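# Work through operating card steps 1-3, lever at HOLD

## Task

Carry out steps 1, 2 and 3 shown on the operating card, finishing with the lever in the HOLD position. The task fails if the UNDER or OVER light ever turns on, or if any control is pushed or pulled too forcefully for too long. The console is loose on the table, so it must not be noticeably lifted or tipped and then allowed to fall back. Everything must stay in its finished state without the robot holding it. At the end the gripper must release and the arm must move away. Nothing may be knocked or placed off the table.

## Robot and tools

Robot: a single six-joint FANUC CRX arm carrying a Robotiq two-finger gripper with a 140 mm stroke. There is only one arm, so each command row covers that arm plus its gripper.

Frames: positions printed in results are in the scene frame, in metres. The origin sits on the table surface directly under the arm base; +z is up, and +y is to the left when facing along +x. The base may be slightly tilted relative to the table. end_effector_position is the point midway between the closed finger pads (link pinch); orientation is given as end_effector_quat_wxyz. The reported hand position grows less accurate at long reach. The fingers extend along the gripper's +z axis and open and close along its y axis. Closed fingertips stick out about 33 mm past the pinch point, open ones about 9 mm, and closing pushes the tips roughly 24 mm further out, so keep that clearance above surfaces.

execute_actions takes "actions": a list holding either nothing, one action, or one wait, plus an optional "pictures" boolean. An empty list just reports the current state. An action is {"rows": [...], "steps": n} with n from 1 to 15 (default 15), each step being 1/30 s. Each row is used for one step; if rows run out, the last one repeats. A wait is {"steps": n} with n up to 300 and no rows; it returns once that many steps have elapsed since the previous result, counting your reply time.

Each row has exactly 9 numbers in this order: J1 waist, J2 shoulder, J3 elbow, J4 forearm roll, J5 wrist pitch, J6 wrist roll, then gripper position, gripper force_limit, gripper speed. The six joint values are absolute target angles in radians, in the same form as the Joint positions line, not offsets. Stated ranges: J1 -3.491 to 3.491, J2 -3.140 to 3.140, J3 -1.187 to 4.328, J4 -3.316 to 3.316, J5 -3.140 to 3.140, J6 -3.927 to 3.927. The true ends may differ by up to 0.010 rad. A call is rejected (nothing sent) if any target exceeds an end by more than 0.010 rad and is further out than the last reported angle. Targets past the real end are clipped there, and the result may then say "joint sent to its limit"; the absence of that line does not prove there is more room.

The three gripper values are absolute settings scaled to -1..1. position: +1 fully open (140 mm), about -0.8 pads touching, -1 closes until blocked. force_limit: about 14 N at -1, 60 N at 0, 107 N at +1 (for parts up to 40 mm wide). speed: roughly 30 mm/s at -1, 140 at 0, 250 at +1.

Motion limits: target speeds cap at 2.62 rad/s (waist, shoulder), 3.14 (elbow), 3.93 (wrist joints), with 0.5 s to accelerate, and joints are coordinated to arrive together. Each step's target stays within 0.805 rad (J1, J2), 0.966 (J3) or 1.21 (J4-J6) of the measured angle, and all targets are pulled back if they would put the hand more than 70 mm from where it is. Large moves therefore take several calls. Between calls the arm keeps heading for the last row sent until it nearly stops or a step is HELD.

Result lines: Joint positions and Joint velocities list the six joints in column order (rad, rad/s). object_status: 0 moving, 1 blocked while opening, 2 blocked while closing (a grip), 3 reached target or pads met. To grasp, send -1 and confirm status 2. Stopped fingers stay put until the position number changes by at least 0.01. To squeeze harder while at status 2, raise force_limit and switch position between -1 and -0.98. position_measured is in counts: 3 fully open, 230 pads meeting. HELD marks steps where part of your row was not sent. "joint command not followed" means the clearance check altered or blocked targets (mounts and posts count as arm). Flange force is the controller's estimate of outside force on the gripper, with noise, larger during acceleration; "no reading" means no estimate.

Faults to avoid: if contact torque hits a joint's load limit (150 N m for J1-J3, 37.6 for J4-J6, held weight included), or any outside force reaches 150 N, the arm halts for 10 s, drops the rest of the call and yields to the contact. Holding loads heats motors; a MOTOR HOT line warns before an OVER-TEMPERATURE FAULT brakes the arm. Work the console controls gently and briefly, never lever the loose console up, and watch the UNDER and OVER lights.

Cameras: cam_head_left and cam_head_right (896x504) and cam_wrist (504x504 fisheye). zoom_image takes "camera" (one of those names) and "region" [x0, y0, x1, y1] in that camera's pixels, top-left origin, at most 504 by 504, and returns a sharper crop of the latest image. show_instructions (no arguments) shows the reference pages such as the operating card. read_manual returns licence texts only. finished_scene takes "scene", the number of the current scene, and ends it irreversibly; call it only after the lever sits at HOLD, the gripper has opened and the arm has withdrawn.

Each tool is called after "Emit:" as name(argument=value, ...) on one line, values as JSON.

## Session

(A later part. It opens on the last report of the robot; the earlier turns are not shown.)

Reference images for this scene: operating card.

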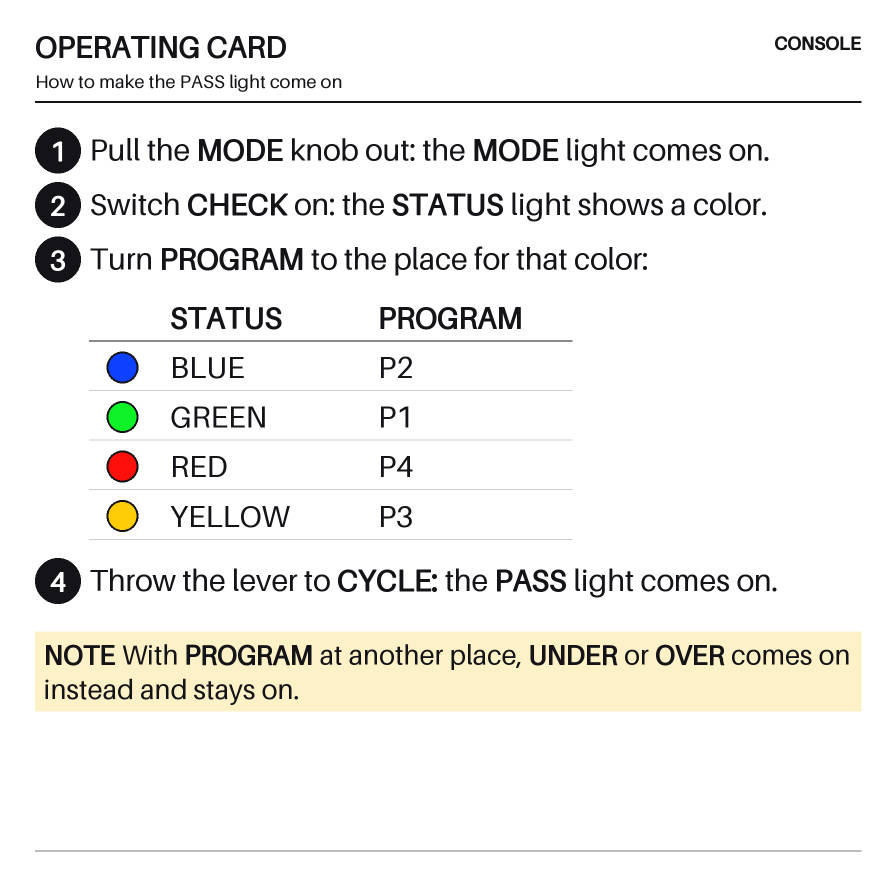

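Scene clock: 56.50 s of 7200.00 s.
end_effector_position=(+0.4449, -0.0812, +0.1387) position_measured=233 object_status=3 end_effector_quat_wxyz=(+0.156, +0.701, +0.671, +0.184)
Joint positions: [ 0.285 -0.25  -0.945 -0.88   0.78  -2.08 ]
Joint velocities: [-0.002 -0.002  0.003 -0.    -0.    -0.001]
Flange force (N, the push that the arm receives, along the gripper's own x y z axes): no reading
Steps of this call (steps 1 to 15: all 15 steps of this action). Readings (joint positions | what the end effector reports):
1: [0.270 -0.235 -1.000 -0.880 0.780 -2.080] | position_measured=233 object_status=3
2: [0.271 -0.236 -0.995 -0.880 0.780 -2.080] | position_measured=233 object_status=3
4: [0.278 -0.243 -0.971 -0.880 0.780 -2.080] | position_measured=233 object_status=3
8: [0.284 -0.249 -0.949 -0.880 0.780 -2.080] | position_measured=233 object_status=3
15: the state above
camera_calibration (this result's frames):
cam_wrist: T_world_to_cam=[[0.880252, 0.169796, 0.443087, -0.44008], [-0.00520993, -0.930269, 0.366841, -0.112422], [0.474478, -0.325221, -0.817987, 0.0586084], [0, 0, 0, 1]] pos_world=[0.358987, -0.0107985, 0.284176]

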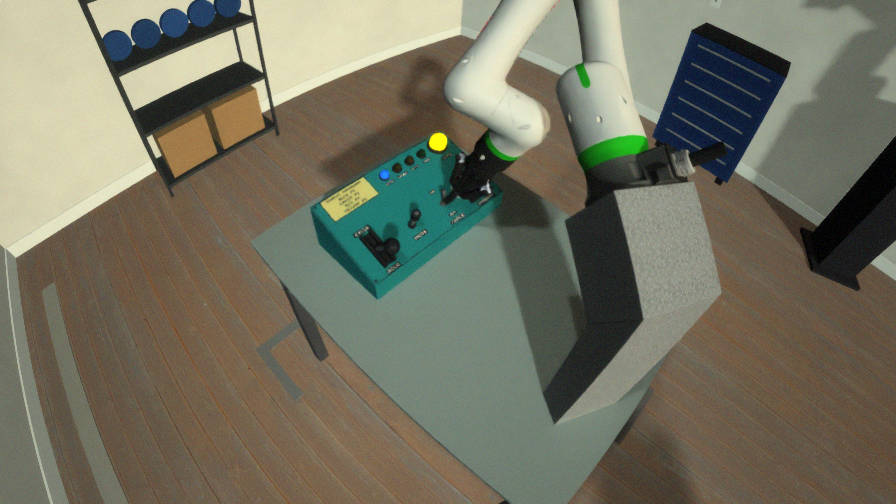

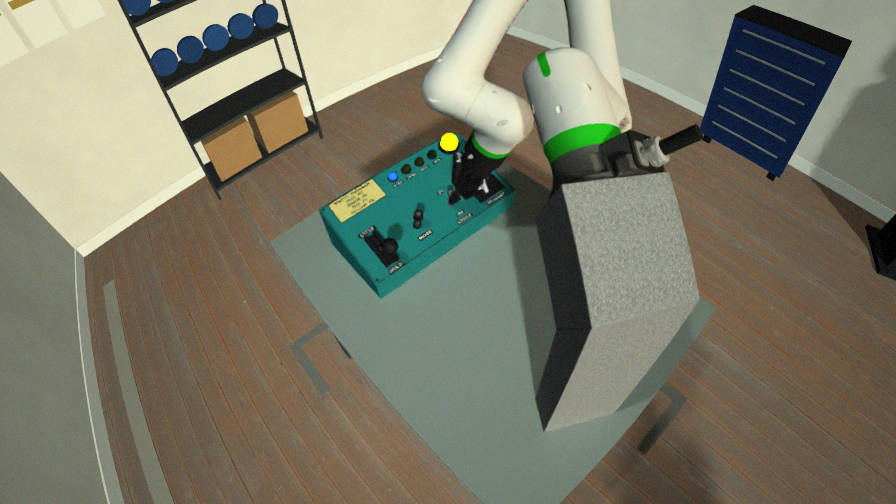

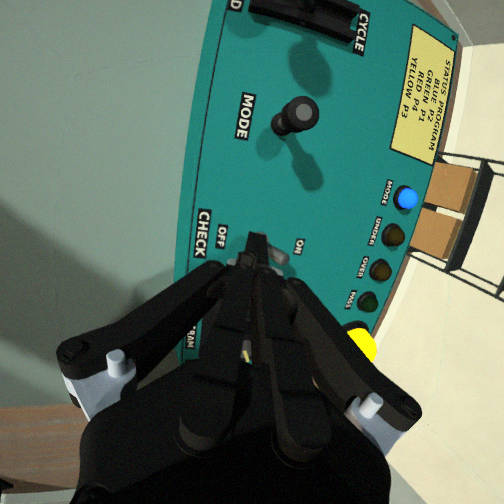

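Emit:
execute_actions(actions=[{"rows":[[0.28,-0.33,-1.03,-0.88,0.78,-1.6,-1,0,0]],"steps":12}], pictures=false)

Emit:
execute_actions(actions=[{"rows":[[-0.12,-0.648,-0.981,-0.727,0.285,-0.85,-1,0,0]]}], pictures=false)

Emit:
execute_actions(actions=[{"rows":[[-0.12,-0.648,-0.981,-0.727,0.285,-0.85,0.05,0,0]]}])

Emit:
execute_actions(actions=[{"rows":[[-0.105,-0.48,-0.94,-0.585,0.395,-1.0,0.05,0,0]]}])

Scene clock: 66.73 s of 7200.00 s.
end_effector_position=(+0.4171, -0.0920, +0.1495) position_measured=233 object_status=3 end_effector_quat_wxyz=(+0.190, +0.548, +0.802, +0.145)
Joint positions: [ 0.281 -0.319 -1.018 -0.88   0.78  -1.666]
Joint velocities: [-0.01  -0.158 -0.168  0.003  0.001  0.946]
Flange force (N, the push that the arm receives, along the gripper's own x y z axes): no reading
Steps of this call (steps 1 to 15: the robot went on to your last target; steps 16 to 90: nothing new was sent; then 6.83 s passed at rest; steps 91 to 102: all 12 steps of this action). Readings (joint positions | what the end effector reports):
91: [0.285 -0.250 -0.945 -0.880 0.780 -2.080] | position_measured=233 object_status=3
92: [0.285 -0.251 -0.945 -0.880 0.780 -2.074] | position_measured=233 object_status=3
94: [0.285 -0.257 -0.952 -0.880 0.780 -2.036] | position_measured=233 object_status=3
98: [0.283 -0.287 -0.985 -0.880 0.780 -1.856] | position_measured=233 object_status=3
102: the state above

Scene clock: 67.23 s of 7200.00 s.
end_effector_position=(+0.4293, -0.1843, +0.1715) position_measured=233 object_status=3 end_effector_quat_wxyz=(+0.228, +0.245, +0.940, +0.068)
Joint positions: [-0.076 -0.616 -0.986 -0.744  0.34  -0.921]
Joint velocities: [-0.587 -0.43   0.063  0.223 -0.723  0.923]
Flange force (N, the push that the arm receives, along the gripper's own x y z axes): no reading
Steps of this call (steps 1 to 15: all 15 steps of this action). Readings (joint positions | what the end effector reports):
1: [0.280 -0.324 -1.023 -0.880 0.780 -1.637] | position_measured=233 object_status=3
2: [0.278 -0.330 -1.025 -0.880 0.778 -1.607] | position_measured=233 object_status=3
4: [0.260 -0.353 -1.023 -0.873 0.756 -1.522] | position_measured=233 object_status=3
8: [0.158 -0.447 -1.011 -0.834 0.631 -1.276] | position_measured=233 object_status=3
15: the state above

Scene clock: 67.73 s of 7200.00 s.
end_effector_position=(+0.4279, -0.1958, +0.1763) position_measured=129 object_status=0 end_effector_quat_wxyz=(+0.228, +0.210, +0.949, +0.058)
Joint positions: [-0.12  -0.648 -0.981 -0.727  0.285 -0.85 ]
Joint velocities: [ 0.     0.001 -0.     0.    -0.001  0.002]
Flange force (N, the push that the arm receives, along the gripper's own x y z axes): no reading
Steps of this call (steps 1 to 15: all 15 steps of this action). Readings (joint positions | what the end effector reports):
1: [-0.093 -0.628 -0.984 -0.737 0.318 -0.893] | position_measured=233 object_status=0
2: [-0.106 -0.638 -0.983 -0.732 0.302 -0.873] | position_measured=233 object_status=0
4: [-0.118 -0.646 -0.981 -0.728 0.288 -0.854] | position_measured=213 object_status=0
8: [-0.120 -0.648 -0.981 -0.727 0.285 -0.851] | position_measured=183 object_status=0
15: the state above
camera_calibration (this result's frames):
cam_wrist: T_world_to_cam=[[0.198357, 0.976034, 0.0895116, 0.0896995], [0.654273, -0.199857, 0.729373, -0.435911], [0.729782, -0.0861112, -0.678235, -0.0269015], [0, 0, 0, 1]] pos_world=[0.287044, -0.176986, 0.291667]

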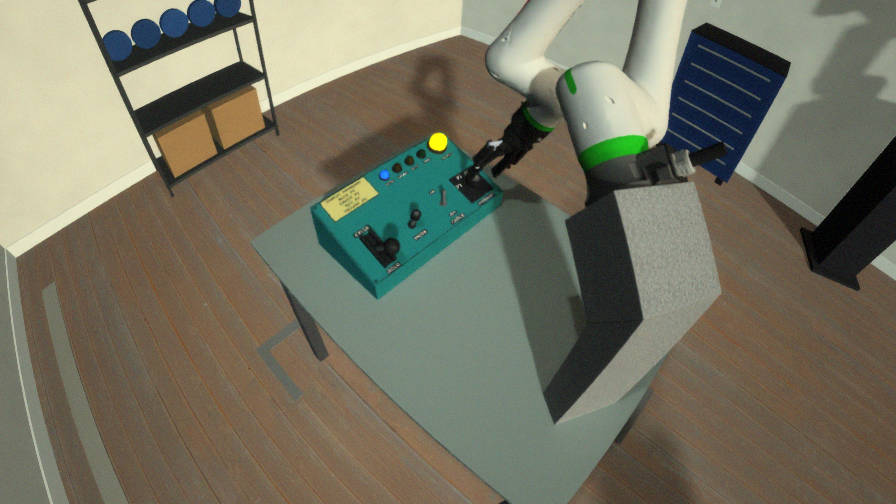

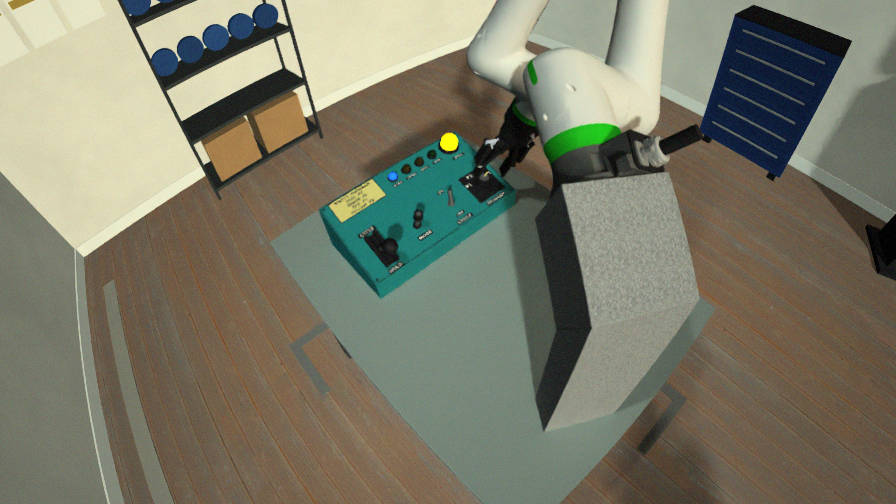

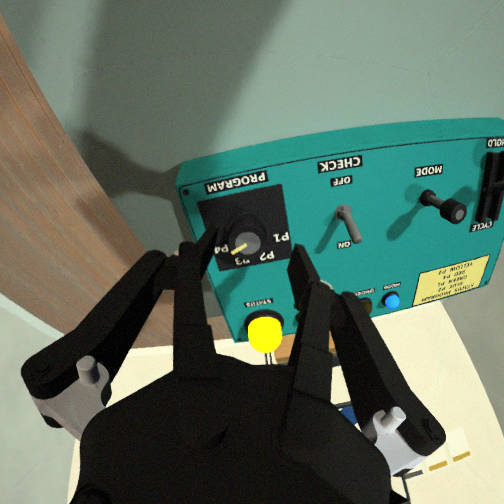

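Scene clock: 68.23 s of 7200.00 s.
end_effector_position=(+0.4458, -0.2032, +0.1458) position_measured=123 object_status=3 end_effector_quat_wxyz=(+0.224, +0.206, +0.951, +0.052)
Joint positions: [-0.105 -0.481 -0.94  -0.586  0.395 -0.999]
Joint velocities: [ 0.002  0.007  0.002  0.007  0.005 -0.007]
Flange force (N, the push that the arm receives, along the gripper's own x y z axes): no reading
Steps of this call (steps 1 to 15: all 15 steps of this action). Readings (joint positions | what the end effector reports):
1: [-0.120 -0.648 -0.981 -0.727 0.285 -0.850] | position_measured=124 object_status=0
2: [-0.120 -0.644 -0.980 -0.723 0.288 -0.854] | position_measured=123 object_status=0
4: [-0.117 -0.619 -0.974 -0.702 0.306 -0.878] | position_measured=123 object_status=0
8: [-0.109 -0.523 -0.951 -0.622 0.367 -0.962] | position_measured=123 object_status=3
15: the state above
camera_calibration (this result's frames):
cam_wrist: T_world_to_cam=[[0.19249, 0.978336, 0.0761974, 0.101139], [0.663949, -0.187023, 0.724012, -0.427781], [0.722578, -0.0887742, -0.685566, -0.0575395], [0, 0, 0, 1]] pos_world=[0.306133, -0.184061, 0.262565]

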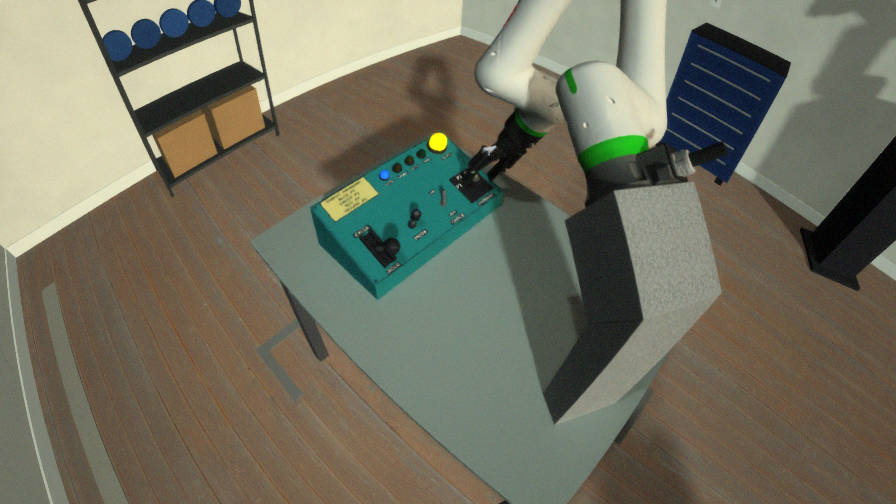

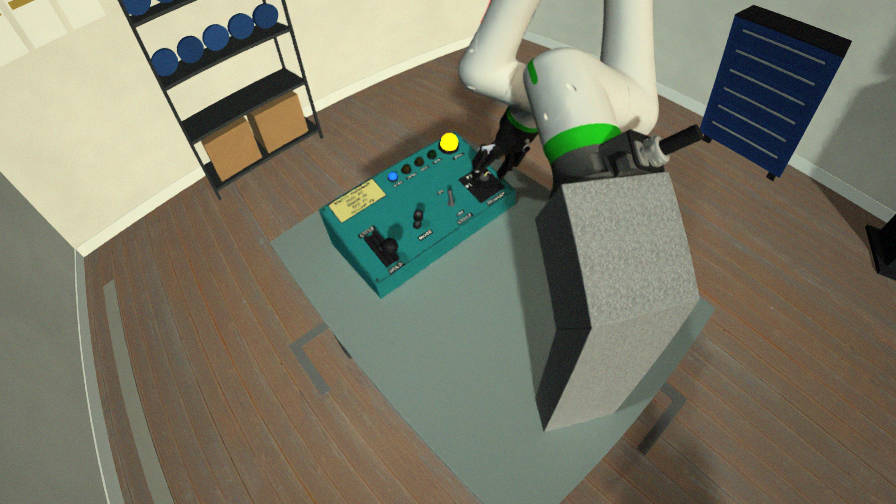

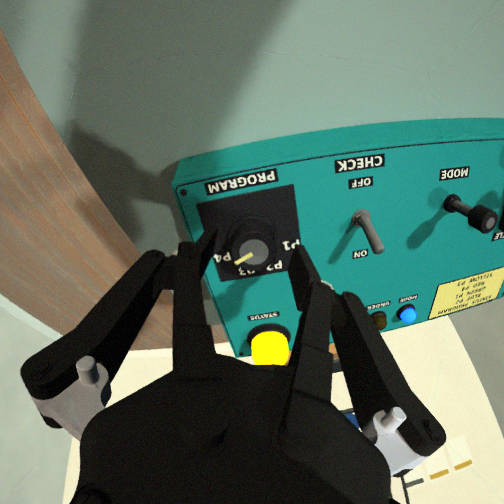

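Emit:
execute_actions(actions=[{"rows":[[-0.108,-0.41,-0.920,-0.53,0.443,-1.06,-0.1,-0.5,0]]}])

Emit:
execute_actions(actions=[{"rows":[[-0.108,-0.41,-0.920,-0.53,0.443,-1.06,-1,-0.5,-0.5]]}], pictures=false)

Emit:
execute_actions(actions=[{"rows":[[-0.108,-0.41,-0.920,-0.53,0.443,-0.36,-1,-0.5,-0.5]]}], pictures=false)

Emit:
execute_actions(actions=[{"steps":8}], pictures=false)

Emit:
execute_actions(actions=[{"rows":[[-0.108,-0.41,-0.920,-0.53,0.443,-0.36,0.05,-0.5,0]],"steps":10}], pictures=false)

Emit:
execute_actions(actions=[{"rows":[[-0.13,-0.78,-0.99,-0.8,0.22,-0.36,0.05,0,0]]}], pictures=false)

Emit:
execute_actions(actions=[{"steps":12}])

Scene clock: 83.90 s of 7200.00 s.
end_effector_position=(+0.4544, -0.2079, +0.1323) position_measured=141 object_status=3 end_effector_quat_wxyz=(+0.225, +0.206, +0.951, +0.048)
Joint positions: [-0.108 -0.41  -0.92  -0.53   0.443 -1.06 ]
Joint velocities: [-0.     0.003  0.001  0.002  0.002 -0.003]
Flange force (N, the push that the arm receives, along the gripper's own x y z axes): no reading
Steps of this call (steps 1 to 15: the robot went on to your last target; steps 16 to 90: nothing new was sent; then 12.17 s passed at rest; steps 91 to 105: all 15 steps of this action). Readings (joint positions | what the end effector reports):
91: [-0.105 -0.480 -0.940 -0.585 0.395 -1.000] | position_measured=123 object_status=0
92: [-0.105 -0.476 -0.939 -0.581 0.398 -1.004] | position_measured=127 object_status=0
94: [-0.106 -0.452 -0.932 -0.563 0.415 -1.025] | position_measured=140 object_status=0
98: [-0.108 -0.415 -0.921 -0.534 0.439 -1.055] | position_measured=141 object_status=0
105: the state above
camera_calibration (this result's frames):
cam_wrist: T_world_to_cam=[[0.195437, 0.9783, 0.0688027, 0.104706], [0.663186, -0.183517, 0.725607, -0.423768], [0.722488, -0.0961817, -0.684661, -0.074995], [0, 0, 0, 1]] pos_world=[0.314757, -0.187416, 0.248939]

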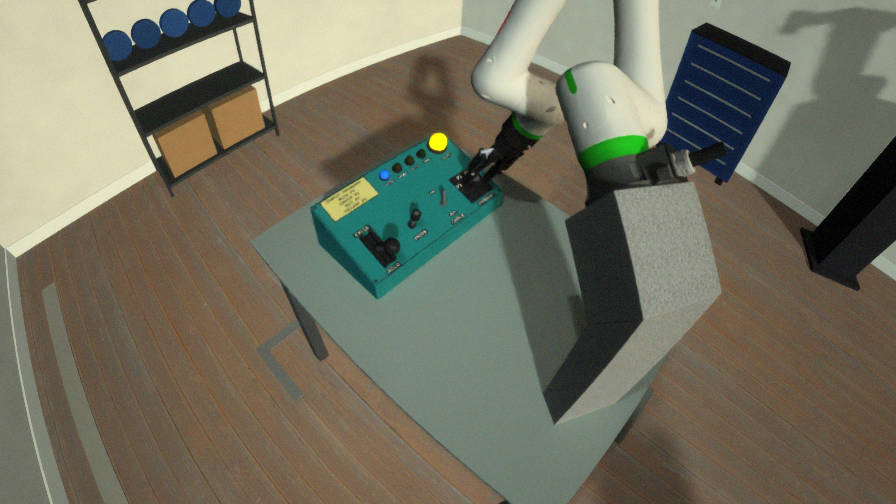

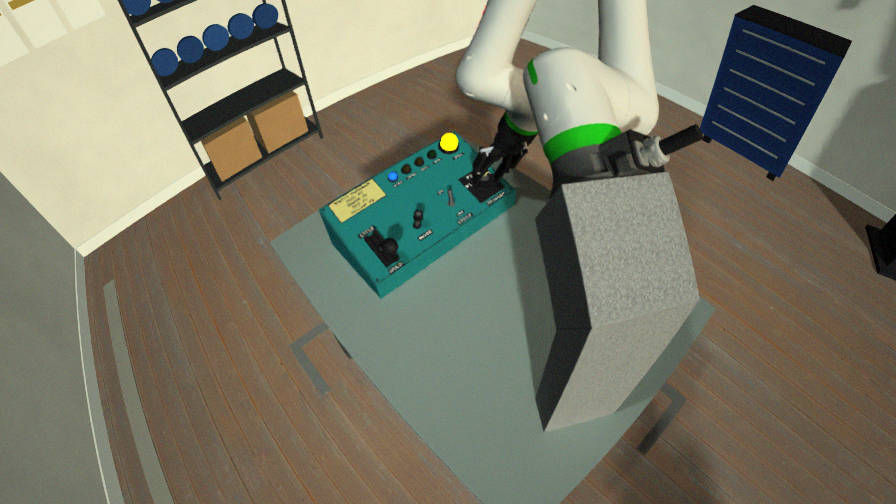

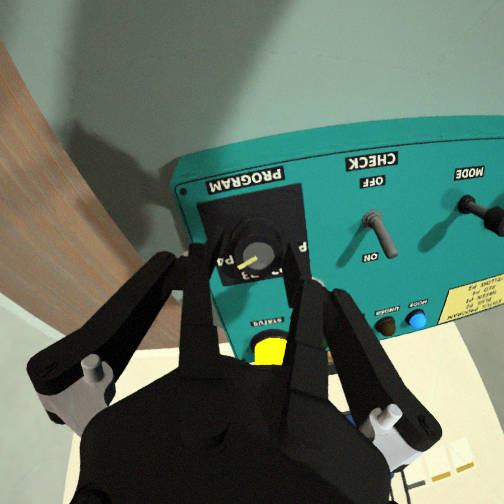

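Scene clock: 84.40 s of 7200.00 s.
end_effector_position=(+0.4544, -0.2078, +0.1323) position_measured=161 object_status=2 end_effector_quat_wxyz=(+0.225, +0.206, +0.951, +0.048)
Joint positions: [-0.108 -0.41  -0.92  -0.53   0.443 -1.06 ]
Joint velocities: [-0.002  0.001  0.    -0.003  0.001  0.001]
Flange force (N, the push that the arm receives, along the gripper's own x y z axes): no reading
Steps of this call (steps 1 to 15: all 15 steps of this action). Readings (joint positions | what the end effector reports):
1: [-0.108 -0.410 -0.920 -0.530 0.443 -1.060] | position_measured=141 object_status=0
2: [-0.108 -0.410 -0.920 -0.530 0.443 -1.060] | position_measured=144 object_status=0
4: [-0.108 -0.410 -0.920 -0.530 0.443 -1.060] | position_measured=153 object_status=0
8: [-0.108 -0.410 -0.920 -0.529 0.442 -1.060] | position_measured=161 object_status=0
15: the state above

Scene clock: 84.90 s of 7200.00 s.
end_effector_position=(+0.4541, -0.2079, +0.1321) position_measured=167 object_status=0 end_effector_quat_wxyz=(+0.228, -0.100, +0.968, -0.024)
Joint positions: [-0.108 -0.41  -0.92  -0.531  0.443 -0.427]
Joint velocities: [ 0.    -0.002  0.001  0.001  0.005  0.977]
Flange force (N, the push that the arm receives, along the gripper's own x y z axes): no reading
Steps of this call (steps 1 to 15: all 15 steps of this action). Readings (joint positions | what the end effector reports):
1: [-0.108 -0.410 -0.920 -0.530 0.443 -1.060] | position_measured=161 object_status=2
2: [-0.108 -0.410 -0.920 -0.530 0.443 -1.054] | position_measured=161 object_status=2
4: [-0.108 -0.410 -0.920 -0.530 0.443 -1.016] | position_measured=161 object_status=2
8: [-0.108 -0.410 -0.920 -0.530 0.443 -0.836] | position_measured=162 object_status=2
15: the state above

Scene clock: 85.17 s of 7200.00 s.
end_effector_position=(+0.4543, -0.2081, +0.1322) position_measured=167 object_status=2 end_effector_quat_wxyz=(+0.228, -0.132, +0.964, -0.032)
Joint positions: [-0.108 -0.41  -0.92  -0.53   0.443 -0.36 ]
Joint velocities: [-0.001 -0.001 -0.     0.002 -0.     0.002]
Flange force (N, the push that the arm receives, along the gripper's own x y z axes): no reading
Steps of this call (steps 1 to 8: the robot went on to your last target). Readings (joint positions | what the end effector reports):
1: [-0.108 -0.410 -0.920 -0.531 0.443 -0.398] | position_measured=167 object_status=0
2: [-0.108 -0.410 -0.920 -0.531 0.443 -0.377] | position_measured=167 object_status=2
4: [-0.108 -0.410 -0.920 -0.530 0.443 -0.361] | position_measured=167 object_status=2
8: the state above

Scene clock: 85.50 s of 7200.00 s.
end_effector_position=(+0.4547, -0.2081, +0.1324) position_measured=123 object_status=0 end_effector_quat_wxyz=(+0.228, -0.133, +0.964, -0.032)
Joint positions: [-0.108 -0.41  -0.92  -0.53   0.443 -0.36 ]
Joint velocities: [ 0.003  0.002  0.001 -0.002 -0.001  0.   ]
Flange force (N, the push that the arm receives, along the gripper's own x y z axes): no reading
Steps of this call (steps 1 to 10: all 10 steps of this action). Readings (joint positions | what the end effector reports):
1: [-0.108 -0.410 -0.920 -0.530 0.443 -0.360] | position_measured=167 object_status=0
2: [-0.108 -0.410 -0.920 -0.530 0.444 -0.360] | position_measured=167 object_status=0
4: [-0.108 -0.410 -0.920 -0.530 0.444 -0.360] | position_measured=147 object_status=0
8: [-0.108 -0.410 -0.920 -0.530 0.443 -0.360] | position_measured=123 object_status=0
10: the state above

Scene clock: 86.00 s of 7200.00 s.
end_effector_position=(+0.4423, -0.2003, +0.2044) position_measured=123 object_status=3 end_effector_quat_wxyz=(+0.264, +0.014, +0.964, +0.006)
Joint positions: [-0.129 -0.767 -0.987 -0.79   0.228 -0.36 ]
Joint velocities: [-0.019 -0.336 -0.063 -0.244 -0.2    0.   ]
Flange force (N, the push that the arm receives, along the gripper's own x y z axes): no reading
Steps of this call (steps 1 to 15: all 15 steps of this action). Readings (joint positions | what the end effector reports):
1: [-0.108 -0.410 -0.920 -0.530 0.443 -0.360] | position_measured=123 object_status=0
2: [-0.108 -0.414 -0.920 -0.533 0.440 -0.360] | position_measured=123 object_status=0
4: [-0.109 -0.439 -0.925 -0.552 0.425 -0.360] | position_measured=123 object_status=3
8: [-0.117 -0.559 -0.948 -0.639 0.353 -0.360] | position_measured=123 object_status=3
15: the state above

Scene clock: 86.40 s of 7200.00 s.
end_effector_position=(+0.4423, -0.1991, +0.2070) position_measured=123 object_status=3 end_effector_quat_wxyz=(+0.266, +0.019, +0.964, +0.008)
Joint positions: [-0.13 -0.78 -0.99 -0.8   0.22 -0.36]
Joint velocities: [-0.001 -0.     0.     0.     0.002  0.001]
Flange force (N, the push that the arm receives, along the gripper's own x y z axes): no reading
Steps of this call (steps 1 to 12: the robot went on to your last target). Readings (joint positions | what the end effector reports):
1: [-0.130 -0.775 -0.989 -0.797 0.223 -0.360] | position_measured=123 object_status=3
2: [-0.130 -0.779 -0.990 -0.799 0.221 -0.360] | position_measured=123 object_status=3
4: [-0.130 -0.779 -0.990 -0.800 0.220 -0.360] | position_measured=123 object_status=3
8: [-0.130 -0.780 -0.990 -0.800 0.220 -0.360] | position_measured=123 object_status=3
12: the state above
camera_calibration (this result's frames):
cam_wrist: T_world_to_cam=[[-0.141674, 0.984091, -0.107205, 0.280054], [0.608188, 0.171978, 0.774939, -0.383407], [0.781048, 0.0445879, -0.622877, -0.0249502], [0, 0, 0, 1]] pos_world=[0.292347, -0.208548, 0.311599]

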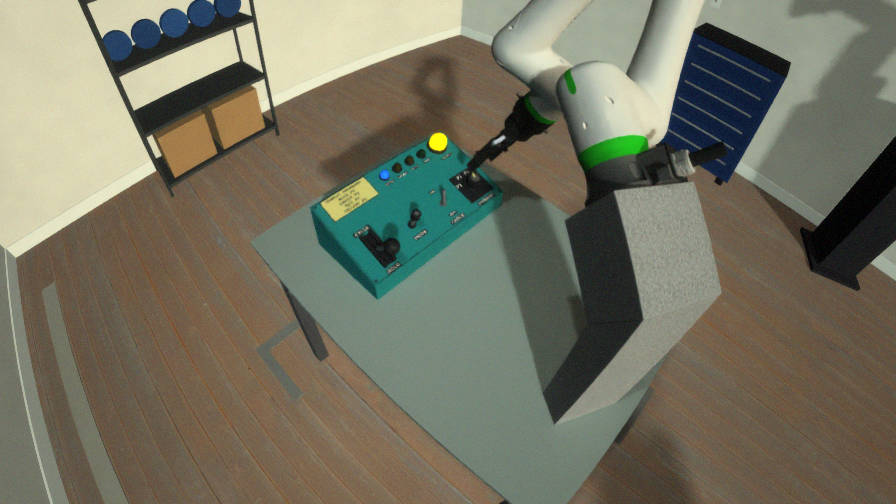

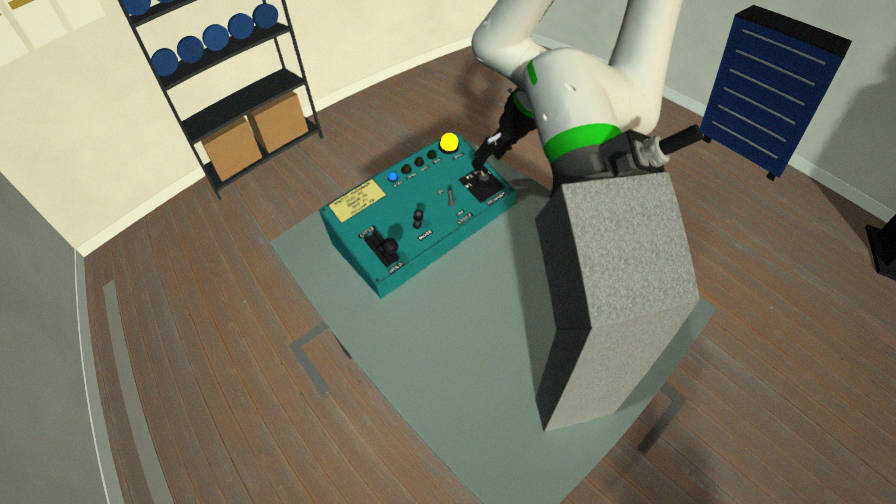

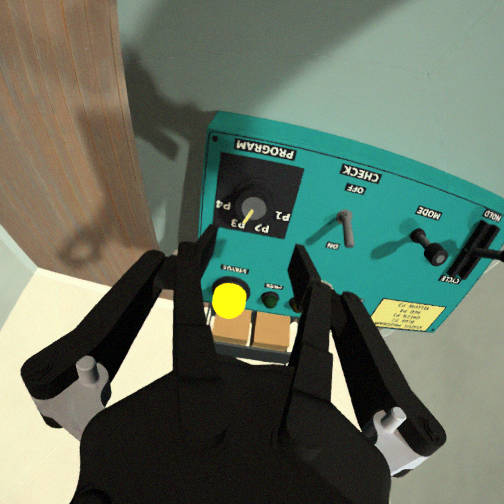

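Emit:
finished_scene(scene=2)

The scene is finished: the task was done.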